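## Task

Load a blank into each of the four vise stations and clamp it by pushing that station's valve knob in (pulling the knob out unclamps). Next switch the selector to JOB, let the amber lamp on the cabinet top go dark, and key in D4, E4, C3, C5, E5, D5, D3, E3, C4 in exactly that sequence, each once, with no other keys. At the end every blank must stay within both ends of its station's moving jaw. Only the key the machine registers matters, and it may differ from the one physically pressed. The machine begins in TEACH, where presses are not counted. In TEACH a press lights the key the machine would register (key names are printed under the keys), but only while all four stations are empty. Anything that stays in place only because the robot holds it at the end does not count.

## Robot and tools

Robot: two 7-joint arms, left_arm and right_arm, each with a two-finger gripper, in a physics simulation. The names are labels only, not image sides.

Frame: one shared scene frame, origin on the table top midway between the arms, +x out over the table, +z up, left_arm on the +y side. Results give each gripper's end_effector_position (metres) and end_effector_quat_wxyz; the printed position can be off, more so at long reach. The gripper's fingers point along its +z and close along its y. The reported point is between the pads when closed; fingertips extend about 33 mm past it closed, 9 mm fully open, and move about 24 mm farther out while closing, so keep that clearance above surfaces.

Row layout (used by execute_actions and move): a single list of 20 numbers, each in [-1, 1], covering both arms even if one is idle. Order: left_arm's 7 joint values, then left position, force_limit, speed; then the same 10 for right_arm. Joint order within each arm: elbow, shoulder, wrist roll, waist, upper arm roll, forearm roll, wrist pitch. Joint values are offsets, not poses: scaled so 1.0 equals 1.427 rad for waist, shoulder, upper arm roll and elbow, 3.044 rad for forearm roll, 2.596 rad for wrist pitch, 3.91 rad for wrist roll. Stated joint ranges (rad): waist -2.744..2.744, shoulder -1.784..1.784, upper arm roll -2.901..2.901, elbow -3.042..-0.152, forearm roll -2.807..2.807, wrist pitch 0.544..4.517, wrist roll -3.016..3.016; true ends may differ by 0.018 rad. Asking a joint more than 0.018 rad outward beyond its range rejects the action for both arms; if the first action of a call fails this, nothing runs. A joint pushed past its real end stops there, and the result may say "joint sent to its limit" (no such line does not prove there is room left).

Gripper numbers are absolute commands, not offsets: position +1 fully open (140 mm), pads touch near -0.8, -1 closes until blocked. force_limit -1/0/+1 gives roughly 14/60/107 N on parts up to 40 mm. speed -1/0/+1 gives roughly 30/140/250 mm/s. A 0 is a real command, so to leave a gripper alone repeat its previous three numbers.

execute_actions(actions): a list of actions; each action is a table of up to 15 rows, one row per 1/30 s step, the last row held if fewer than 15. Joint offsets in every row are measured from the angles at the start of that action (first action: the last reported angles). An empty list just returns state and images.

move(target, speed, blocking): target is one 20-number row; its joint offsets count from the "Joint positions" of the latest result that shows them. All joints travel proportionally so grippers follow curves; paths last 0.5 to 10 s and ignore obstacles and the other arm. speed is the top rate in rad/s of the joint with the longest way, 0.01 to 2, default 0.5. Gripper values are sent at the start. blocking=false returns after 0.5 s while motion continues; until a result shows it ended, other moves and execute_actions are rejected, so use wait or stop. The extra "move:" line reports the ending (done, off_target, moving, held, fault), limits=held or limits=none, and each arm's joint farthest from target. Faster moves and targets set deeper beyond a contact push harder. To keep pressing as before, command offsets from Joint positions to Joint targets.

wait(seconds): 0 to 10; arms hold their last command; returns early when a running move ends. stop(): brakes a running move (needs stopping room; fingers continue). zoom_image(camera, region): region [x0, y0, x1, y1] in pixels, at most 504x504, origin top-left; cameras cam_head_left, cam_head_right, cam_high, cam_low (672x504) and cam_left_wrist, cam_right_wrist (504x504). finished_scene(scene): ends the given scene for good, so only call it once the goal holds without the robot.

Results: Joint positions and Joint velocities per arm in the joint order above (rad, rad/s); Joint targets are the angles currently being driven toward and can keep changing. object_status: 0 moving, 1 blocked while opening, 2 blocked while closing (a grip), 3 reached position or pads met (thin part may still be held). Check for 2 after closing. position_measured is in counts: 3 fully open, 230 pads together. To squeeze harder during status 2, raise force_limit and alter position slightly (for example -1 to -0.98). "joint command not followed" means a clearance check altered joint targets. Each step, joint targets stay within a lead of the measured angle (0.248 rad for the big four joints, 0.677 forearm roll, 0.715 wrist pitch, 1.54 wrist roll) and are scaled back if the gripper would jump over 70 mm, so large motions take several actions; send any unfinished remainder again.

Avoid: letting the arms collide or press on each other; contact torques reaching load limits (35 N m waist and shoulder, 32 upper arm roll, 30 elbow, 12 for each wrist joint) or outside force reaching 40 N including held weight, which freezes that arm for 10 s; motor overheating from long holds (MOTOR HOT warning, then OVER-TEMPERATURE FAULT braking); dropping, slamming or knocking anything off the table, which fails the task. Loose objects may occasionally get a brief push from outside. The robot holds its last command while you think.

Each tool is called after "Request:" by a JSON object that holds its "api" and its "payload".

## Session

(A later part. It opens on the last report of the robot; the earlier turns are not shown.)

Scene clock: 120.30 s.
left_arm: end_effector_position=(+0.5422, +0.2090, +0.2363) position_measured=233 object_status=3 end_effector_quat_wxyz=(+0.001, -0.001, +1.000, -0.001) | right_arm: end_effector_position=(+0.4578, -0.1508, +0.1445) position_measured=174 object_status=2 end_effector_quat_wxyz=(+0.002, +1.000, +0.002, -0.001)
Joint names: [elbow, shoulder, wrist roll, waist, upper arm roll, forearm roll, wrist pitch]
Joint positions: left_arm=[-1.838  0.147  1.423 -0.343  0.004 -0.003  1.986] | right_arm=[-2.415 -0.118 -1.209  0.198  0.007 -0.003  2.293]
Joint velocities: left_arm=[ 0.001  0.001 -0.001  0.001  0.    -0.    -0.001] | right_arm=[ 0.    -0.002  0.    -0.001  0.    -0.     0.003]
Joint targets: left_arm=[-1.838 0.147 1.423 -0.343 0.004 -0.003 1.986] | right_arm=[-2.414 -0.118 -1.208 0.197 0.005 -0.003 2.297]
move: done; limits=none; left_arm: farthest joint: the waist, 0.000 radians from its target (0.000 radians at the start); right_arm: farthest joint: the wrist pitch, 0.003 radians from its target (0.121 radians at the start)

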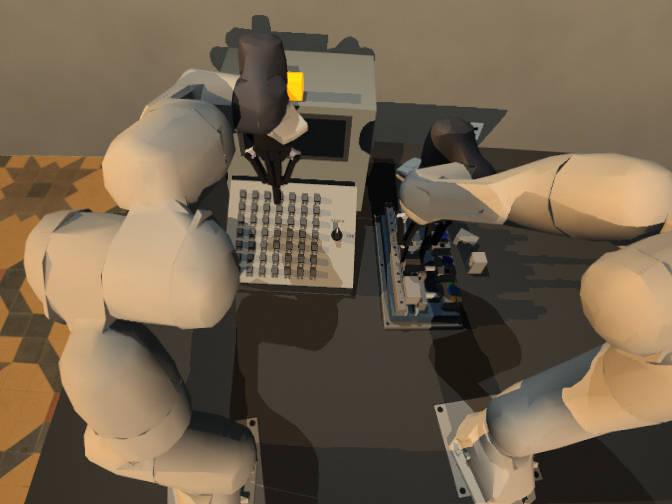

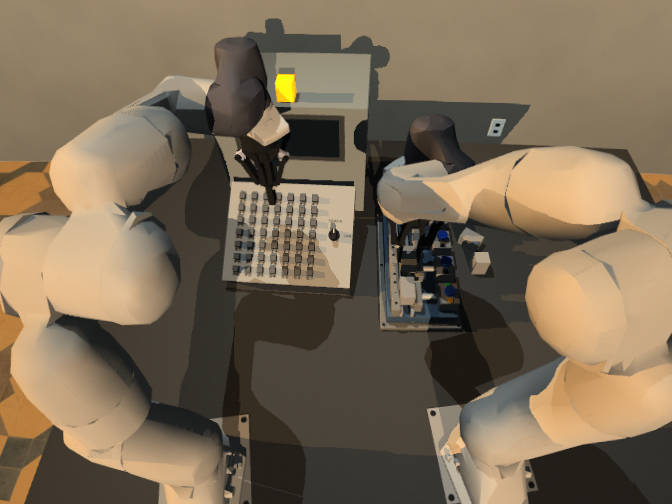

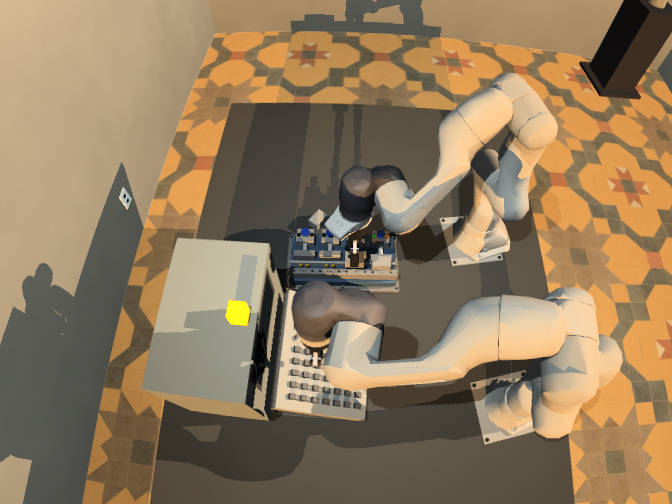

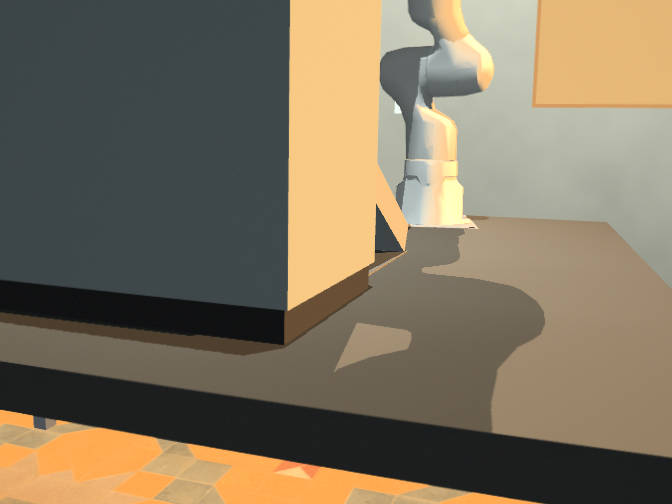

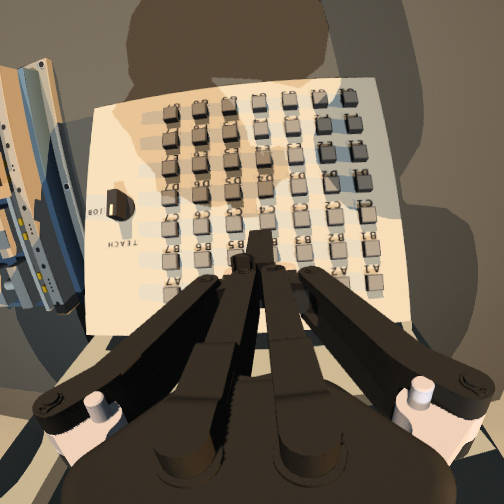

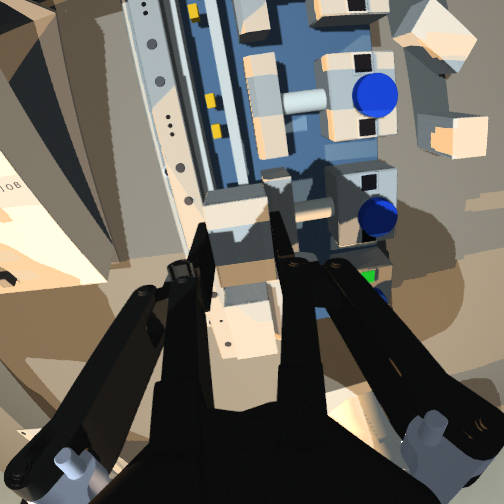

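Request:
{"api": "zoom_image", "payload": {"camera": "cam_right_wrist", "region": [150,130,350,330]}}

Region (150, 130, 350, 330) of cam_right_wrist's 504x504 image, scaled by 2.520, with more detail than that image has.

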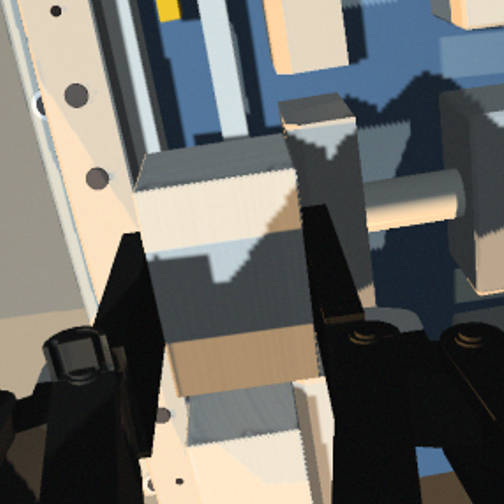

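Request:
{"api": "move", "payload": {"target": [0,0,0,0,0,0,0,-1,0,1, 0.001,0,0.0015,0.004,0,0,0.0015,-1,0,0.2], "speed": 0.05}}

Request:
{"api": "zoom_image", "payload": {"camera": "cam_right_wrist", "region": [150,130,350,330]}}

Scene clock: 121.47 s.
left_arm: end_effector_position=(+0.5422, +0.2090, +0.2363) position_measured=233 object_status=3 end_effector_quat_wxyz=(+0.001, -0.001, +1.000, -0.001) | right_arm: end_effector_position=(+0.4573, -0.1489, +0.1446) position_measured=174 object_status=2 end_effector_quat_wxyz=(+0.002, +1.000, +0.003, -0.001)
Joint names: [elbow, shoulder, wrist roll, waist, upper arm roll, forearm roll, wrist pitch]
Joint positions: left_arm=[-1.838  0.147  1.423 -0.343  0.004 -0.003  1.986] | right_arm=[-2.415 -0.118 -1.208  0.202  0.007 -0.003  2.294]
Joint velocities: left_arm=[-0.001  0.    -0.    -0.     0.001  0.001 -0.   ] | right_arm=[ 0.001 -0.001  0.003  0.    -0.    -0.     0.   ]
Joint targets: left_arm=[-1.838 0.147 1.423 -0.343 0.004 -0.003 1.986] | right_arm=[-2.413 -0.118 -1.203 0.204 0.007 -0.003 2.297]
move: done; limits=none; left_arm: farthest joint: the waist, 0.000 radians from its target (0.000 radians at the start); right_arm: farthest joint: the wrist roll, 0.004 radians from its target (0.006 radians at the start)

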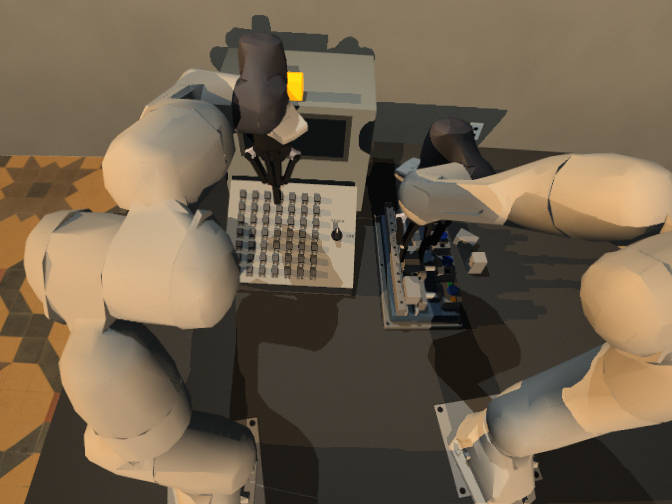

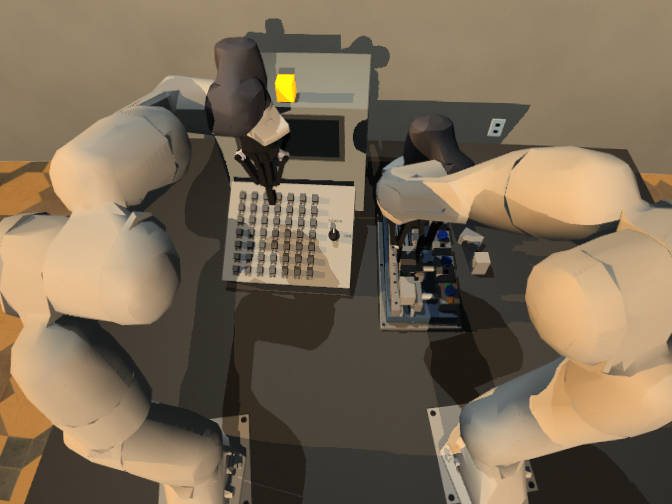

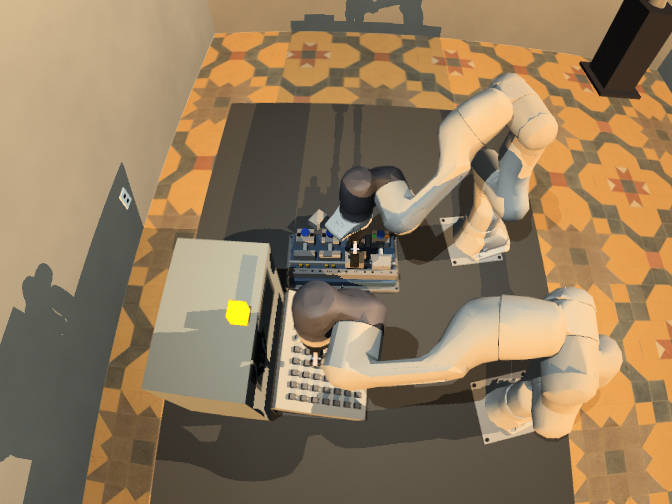

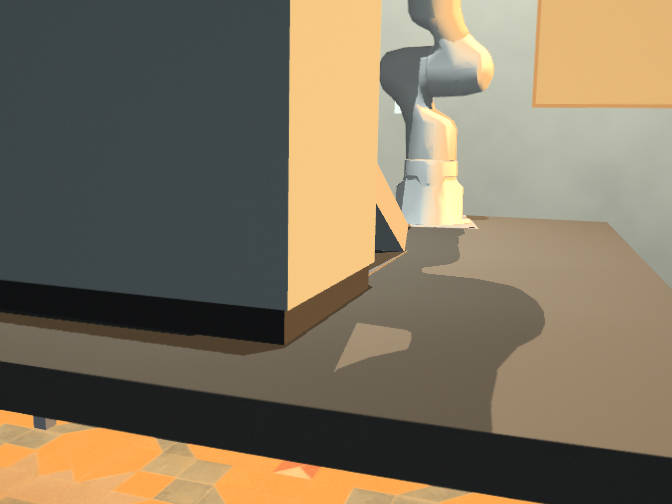

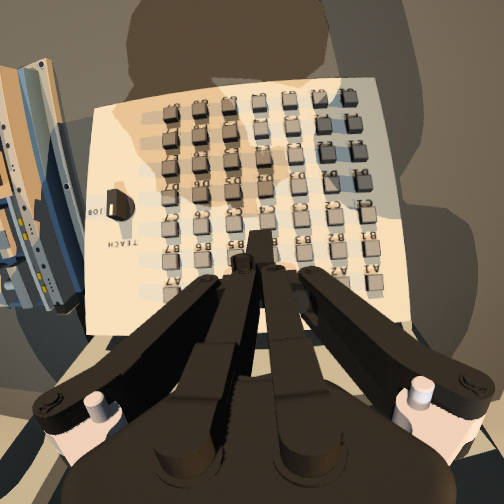

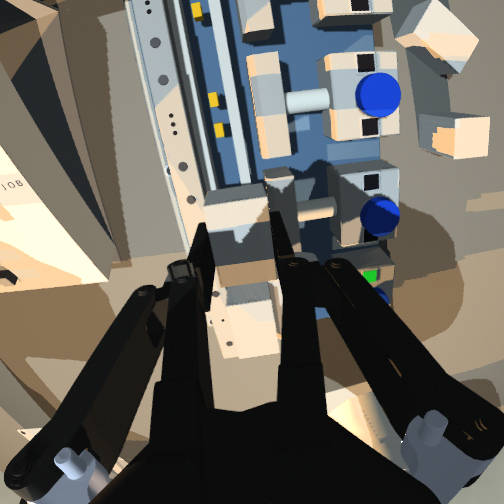

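Region (150, 130, 350, 330) of cam_right_wrist's 504x504 image, scaled by 2.520, with more detail than that image has.

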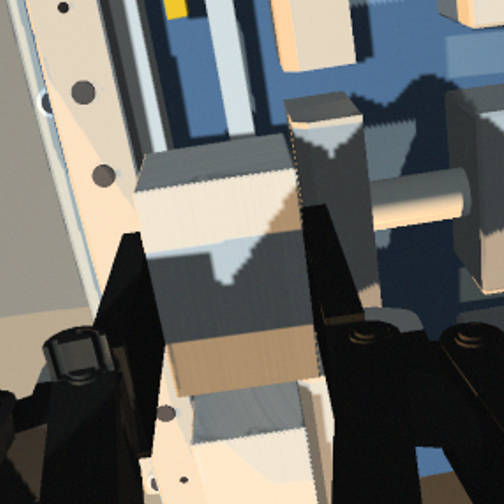

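Request:
{"api": "move", "payload": {"target": [0,0,0,0,0,0,0,-1,0,1, -0.0105,0.0239,0.001,0.001,0,0,0.0216,-1,0,0.2], "speed": 0.04}}

Scene clock: 123.40 s.
left_arm: end_effector_position=(+0.5422, +0.2090, +0.2363) position_measured=233 object_status=3 end_effector_quat_wxyz=(+0.001, -0.001, +1.000, -0.001) | right_arm: end_effector_position=(+0.4600, -0.1477, +0.1279) position_measured=174 object_status=2 end_effector_quat_wxyz=(+0.001, +1.000, +0.003, +0.002)
Joint names: [elbow, shoulder, wrist roll, waist, upper arm roll, forearm roll, wrist pitch]
Joint positions: left_arm=[-1.838  0.147  1.423 -0.343  0.004 -0.003  1.986] | right_arm=[-2.428 -0.086 -1.207  0.202  0.007 -0.003  2.346]
Joint velocities: left_arm=[ 0.     0.001 -0.002  0.     0.     0.    -0.002] | right_arm=[-0.001  0.    -0.    -0.001  0.001 -0.     0.003]
Joint targets: left_arm=[-1.838 0.147 1.423 -0.343 0.004 -0.003 1.986] | right_arm=[-2.430 -0.084 -1.204 0.204 0.007 -0.003 2.350]
move: done; limits=none; left_arm: farthest joint: the waist, 0.000 radians from its target (0.000 radians at the start); right_arm: farthest joint: the wrist pitch, 0.004 radians from its target (0.056 radians at the start)

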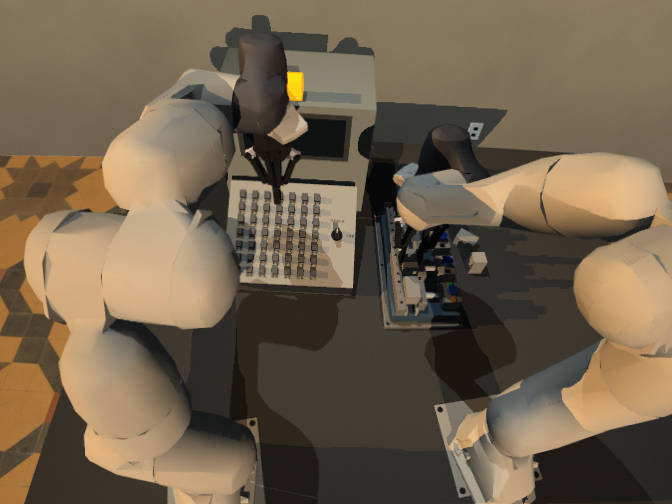

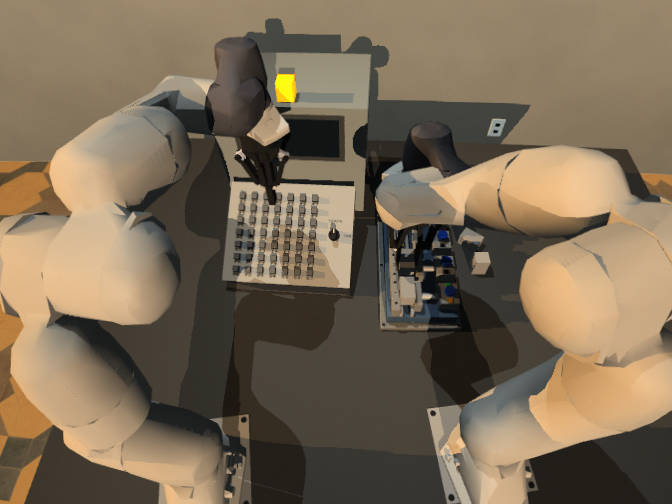

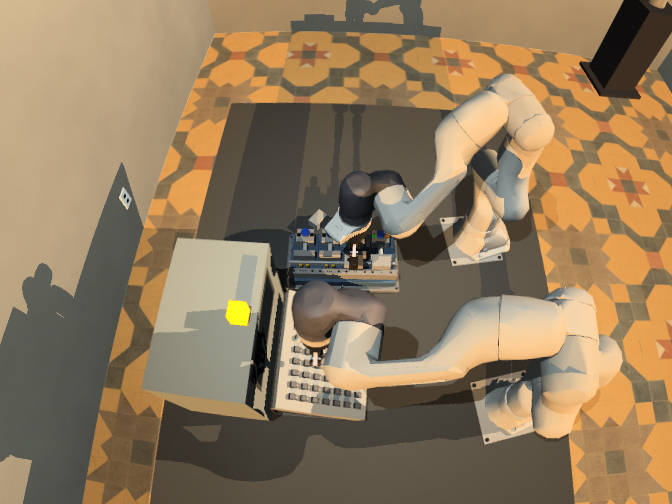

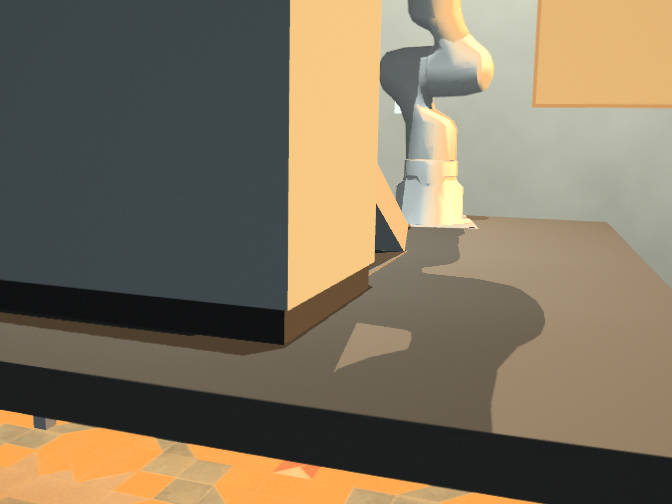

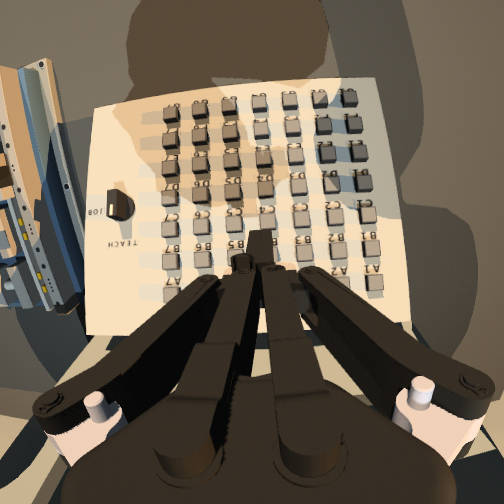

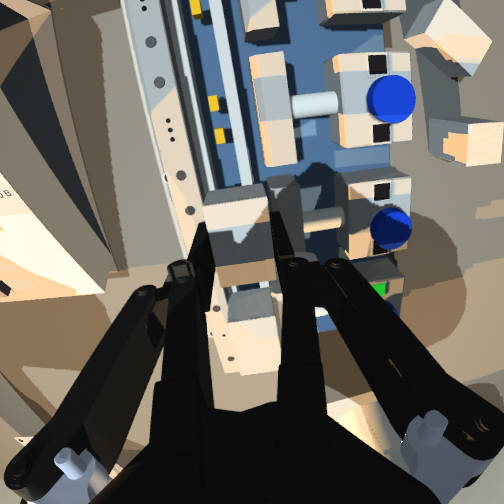

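Request:
{"api": "execute_actions", "payload": {"actions": [[[0,0,0,0,0,0,0,-1,0,1, 0,0,0,0,0,0,0,-0.15,0,0.2]]]}}

Scene clock: 124.00 s.
left_arm: end_effector_position=(+0.5422, +0.2090, +0.2363) position_measured=233 object_status=3 end_effector_quat_wxyz=(+0.001, -0.001, +1.000, -0.001) | right_arm: end_effector_position=(+0.4600, -0.1477, +0.1279) position_measured=148 object_status=3 end_effector_quat_wxyz=(+0.001, +1.000, +0.003, +0.002)
Joint names: [elbow, shoulder, wrist roll, waist, upper arm roll, forearm roll, wrist pitch]
Joint positions: left_arm=[-1.838  0.147  1.423 -0.343  0.004 -0.003  1.986] | right_arm=[-2.429 -0.086 -1.207  0.202  0.007 -0.003  2.346]
Joint velocities: left_arm=[-0.001 -0.001  0.002  0.    -0.     0.    -0.   ] | right_arm=[-0.     0.    -0.     0.    -0.001 -0.001  0.   ]
Joint targets: left_arm=[-1.838 0.147 1.423 -0.343 0.004 -0.003 1.986] | right_arm=[-2.428 -0.086 -1.207 0.202 0.007 -0.003 2.346]

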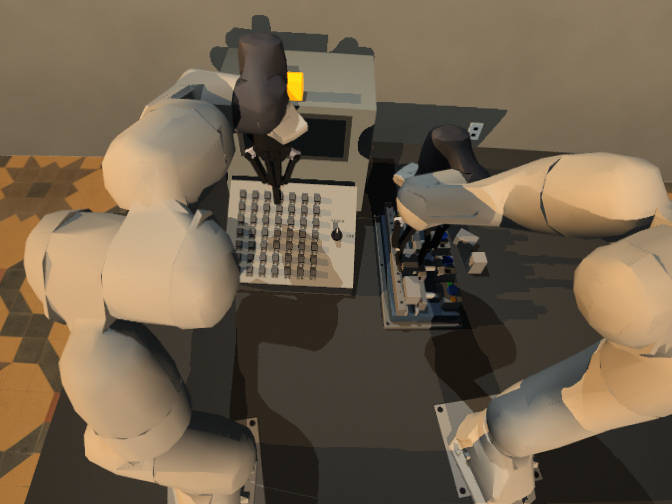

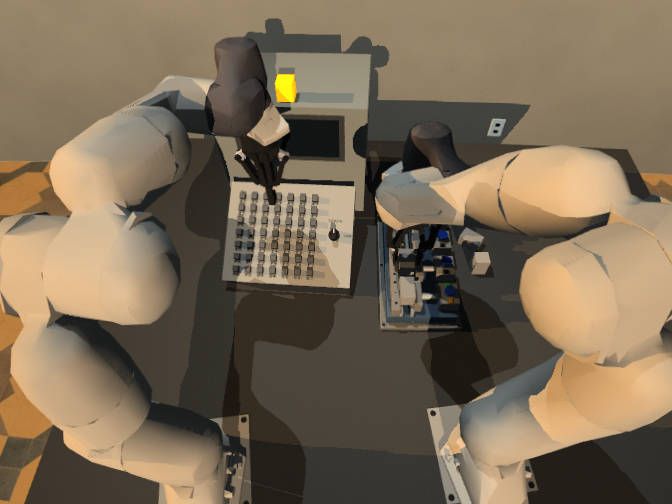

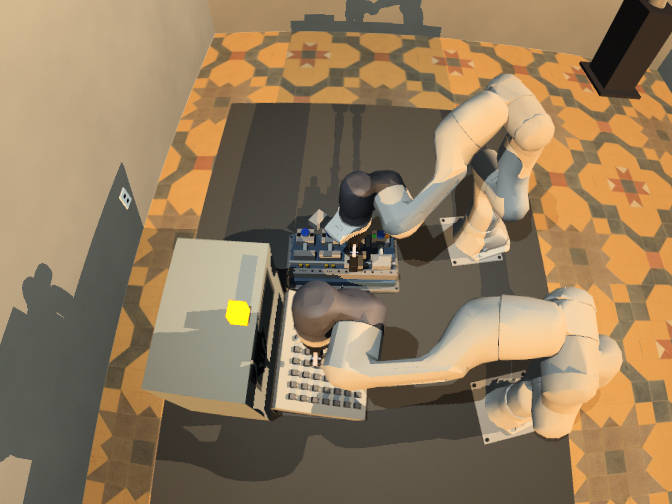

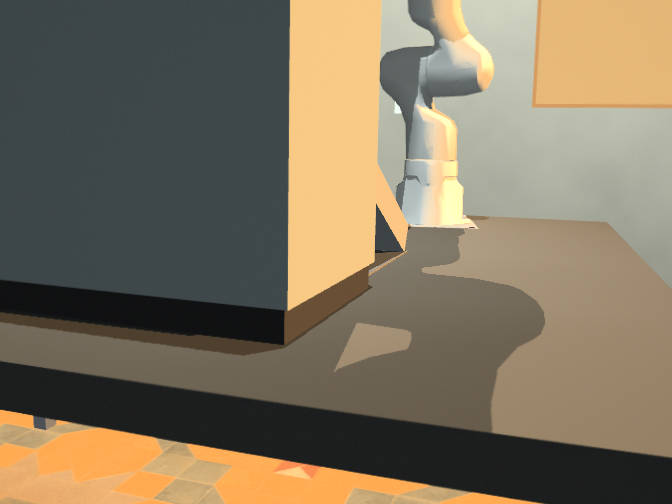

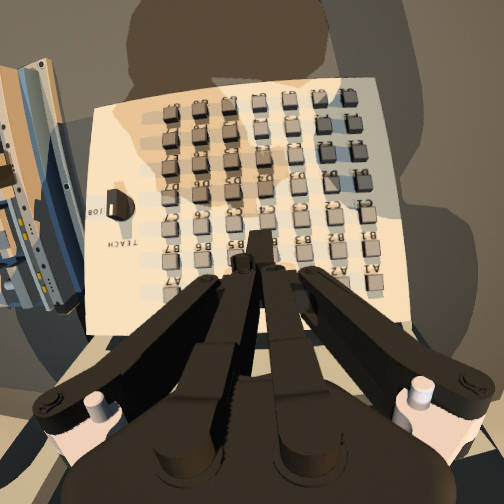

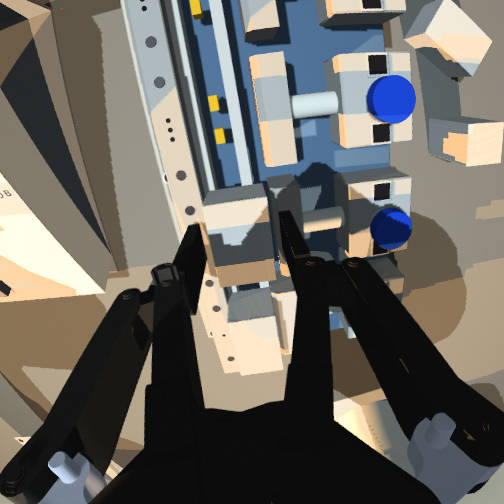

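Request:
{"api": "move", "payload": {"target": [0,0,0,0,0,0,0,-1,0,1, 0.0425,-0.0595,0,0,0,0,-0.0557,-0.15,0,0.2], "speed": 0.25}}

Scene clock: 125.43 s.
left_arm: end_effector_position=(+0.5422, +0.2090, +0.2363) position_measured=233 object_status=3 end_effector_quat_wxyz=(+0.001, -0.001, +1.000, -0.001) | right_arm: end_effector_position=(+0.4597, -0.1481, +0.1810) position_measured=148 object_status=3 end_effector_quat_wxyz=(+0.001, +1.000, +0.003, +0.003)
Joint names: [elbow, shoulder, wrist roll, waist, upper arm roll, forearm roll, wrist pitch]
Joint positions: left_arm=[-1.838  0.147  1.423 -0.343  0.004 -0.003  1.986] | right_arm=[-2.369 -0.169 -1.207  0.202  0.007 -0.003  2.204]
Joint velocities: left_arm=[-0.001 -0.001 -0.001 -0.     0.001 -0.     0.001] | right_arm=[-0.001  0.    -0.     0.001  0.001  0.    -0.004]
Joint targets: left_arm=[-1.838 0.147 1.423 -0.343 0.004 -0.003 1.986] | right_arm=[-2.368 -0.171 -1.207 0.202 0.007 -0.003 2.201]
move: done; limits=none; left_arm: farthest joint: the waist, 0.000 radians from its target (0.000 radians at the start); right_arm: farthest joint: the shoulder, 0.002 radians from its target (0.085 radians at the start)

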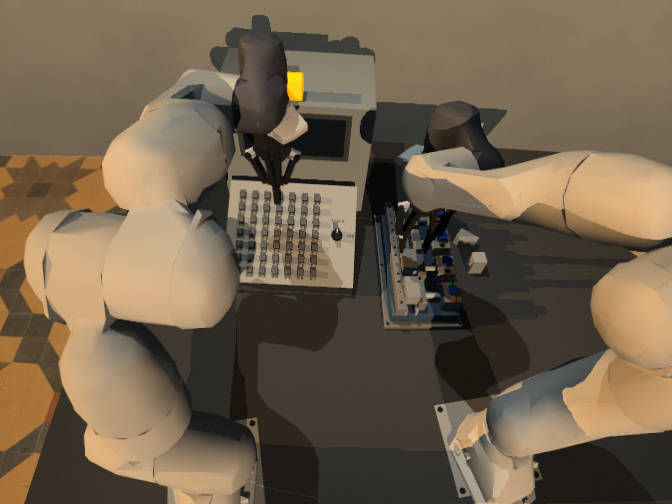

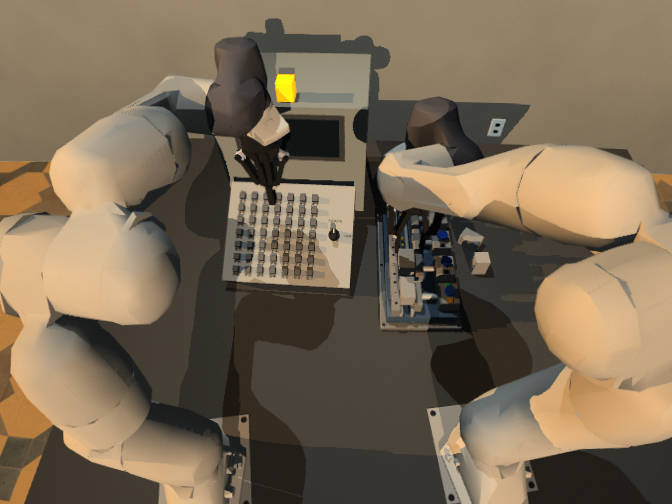

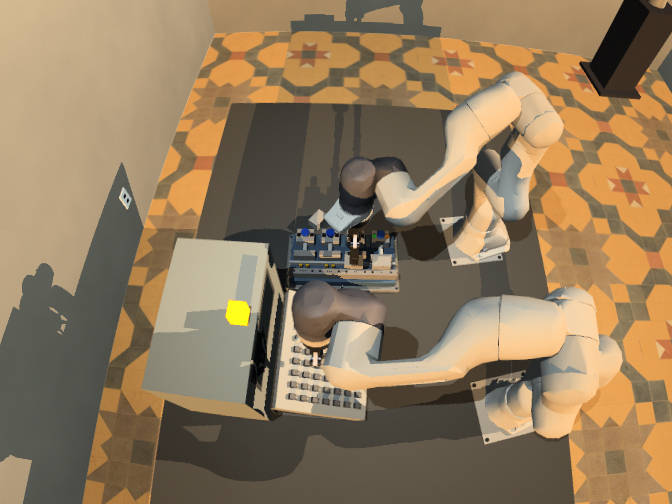

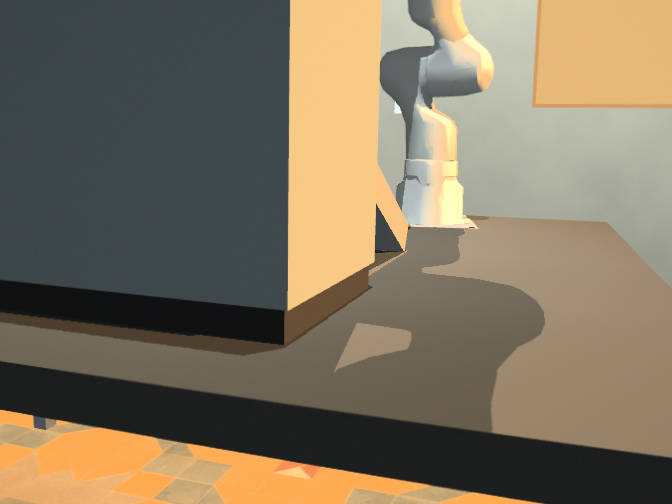

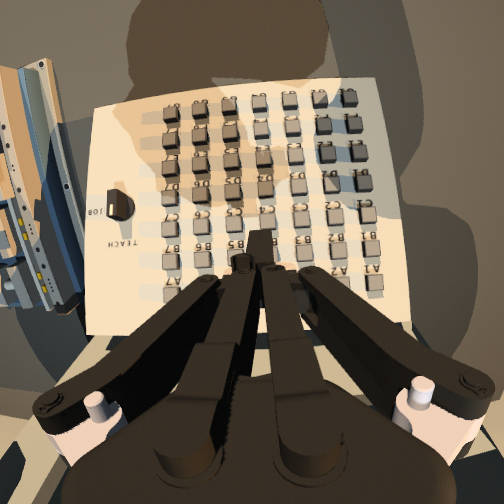

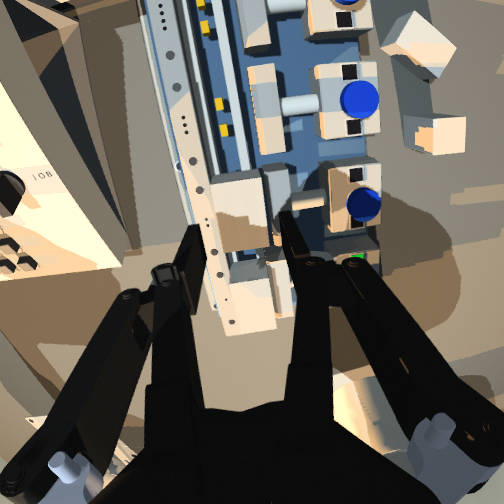

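Request:
{"api": "move", "payload": {"target": [0,0,0,0,0,0,0,-1,0,1, -0.0695,-0.0479,-0.0598,-0.1627,0,0,0.0111,-1,0,1], "speed": 0.3}}

Request:
{"api": "zoom_image", "payload": {"camera": "cam_high", "region": [280,200,410,300]}}

Scene clock: 127.80 s.
left_arm: end_effector_position=(+0.5422, +0.2090, +0.2363) position_measured=233 object_status=3 end_effector_quat_wxyz=(+0.001, -0.001, +1.000, -0.001) | right_arm: end_effector_position=(+0.4591, -0.2585, +0.1706) position_measured=233 object_status=3 end_effector_quat_wxyz=(+0.002, +1.000, +0.001, +0.000)
Joint names: [elbow, shoulder, wrist roll, waist, upper arm roll, forearm roll, wrist pitch]
Joint positions: left_arm=[-1.838  0.147  1.423 -0.343  0.004 -0.003  1.986] | right_arm=[-2.467 -0.235 -1.435 -0.028  0.006 -0.003  2.231]
Joint velocities: left_arm=[ 0.001  0.001  0.    -0.001  0.001 -0.     0.   ] | right_arm=[-0.     0.001 -0.005 -0.001 -0.001  0.    -0.   ]
Joint targets: left_arm=[-1.838 0.147 1.423 -0.343 0.004 -0.003 1.986] | right_arm=[-2.468 -0.238 -1.441 -0.030 0.007 -0.003 2.233]
move: done; limits=none; left_arm: farthest joint: the waist, 0.000 radians from its target (0.000 radians at the start); right_arm: farthest joint: the wrist roll, 0.006 radians from its target (0.234 radians at the start)

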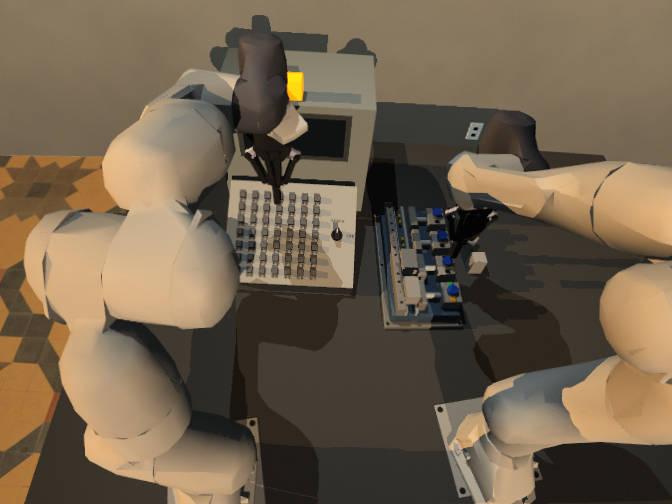

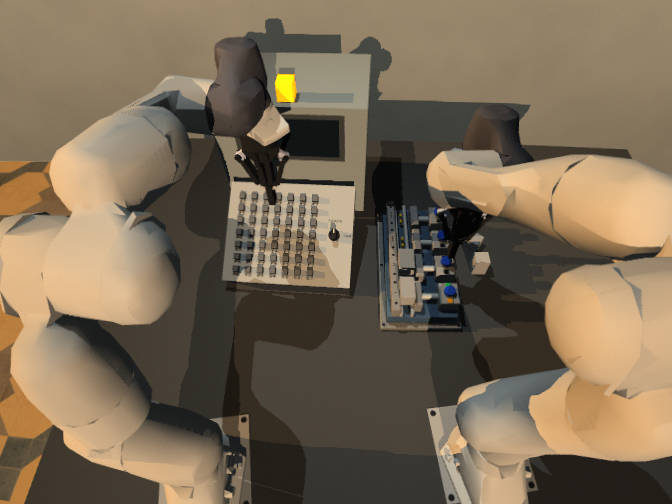

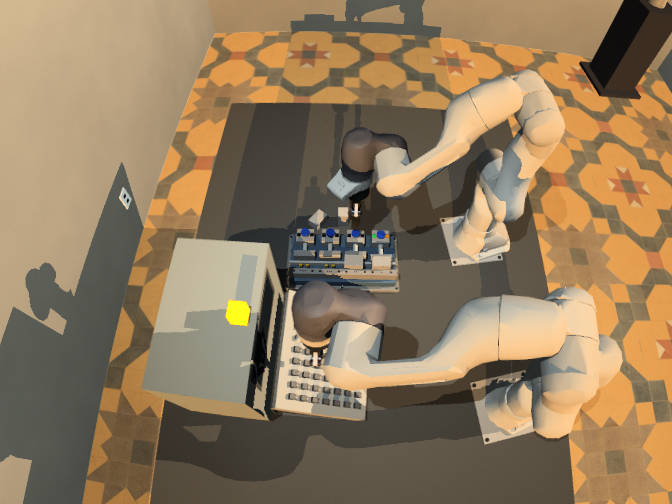

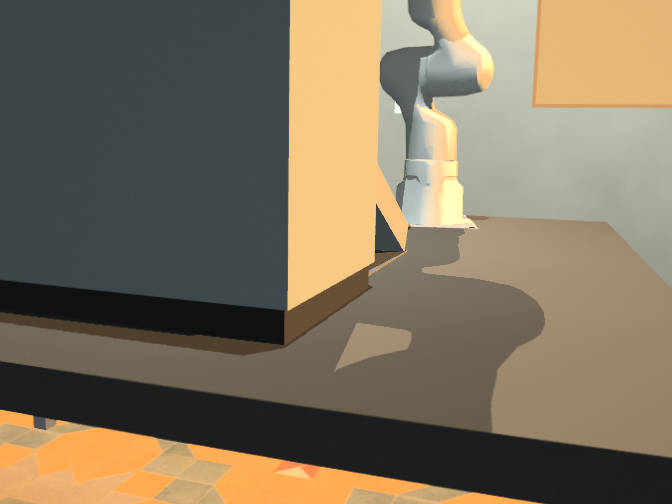

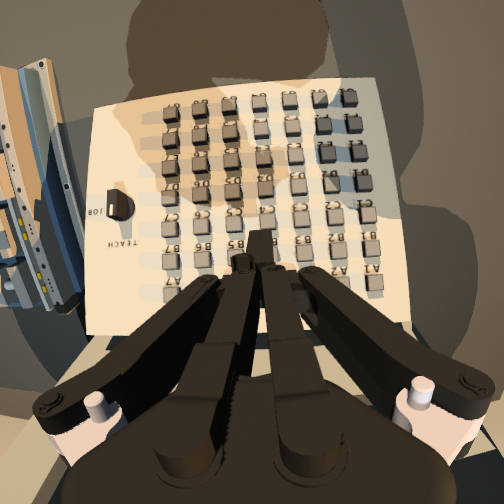

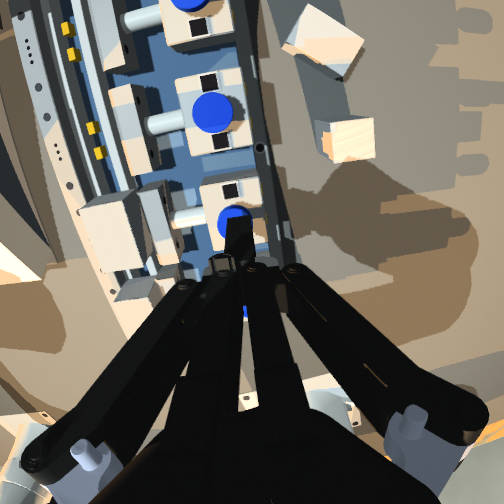

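Region (280, 200, 410, 300) of cam_high's 672x504 image, scaled by 3.877, with more detail than that image has; it fills the top 388 rows of this view, and the rest is white.

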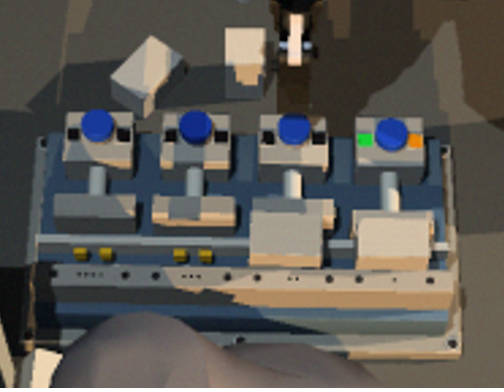

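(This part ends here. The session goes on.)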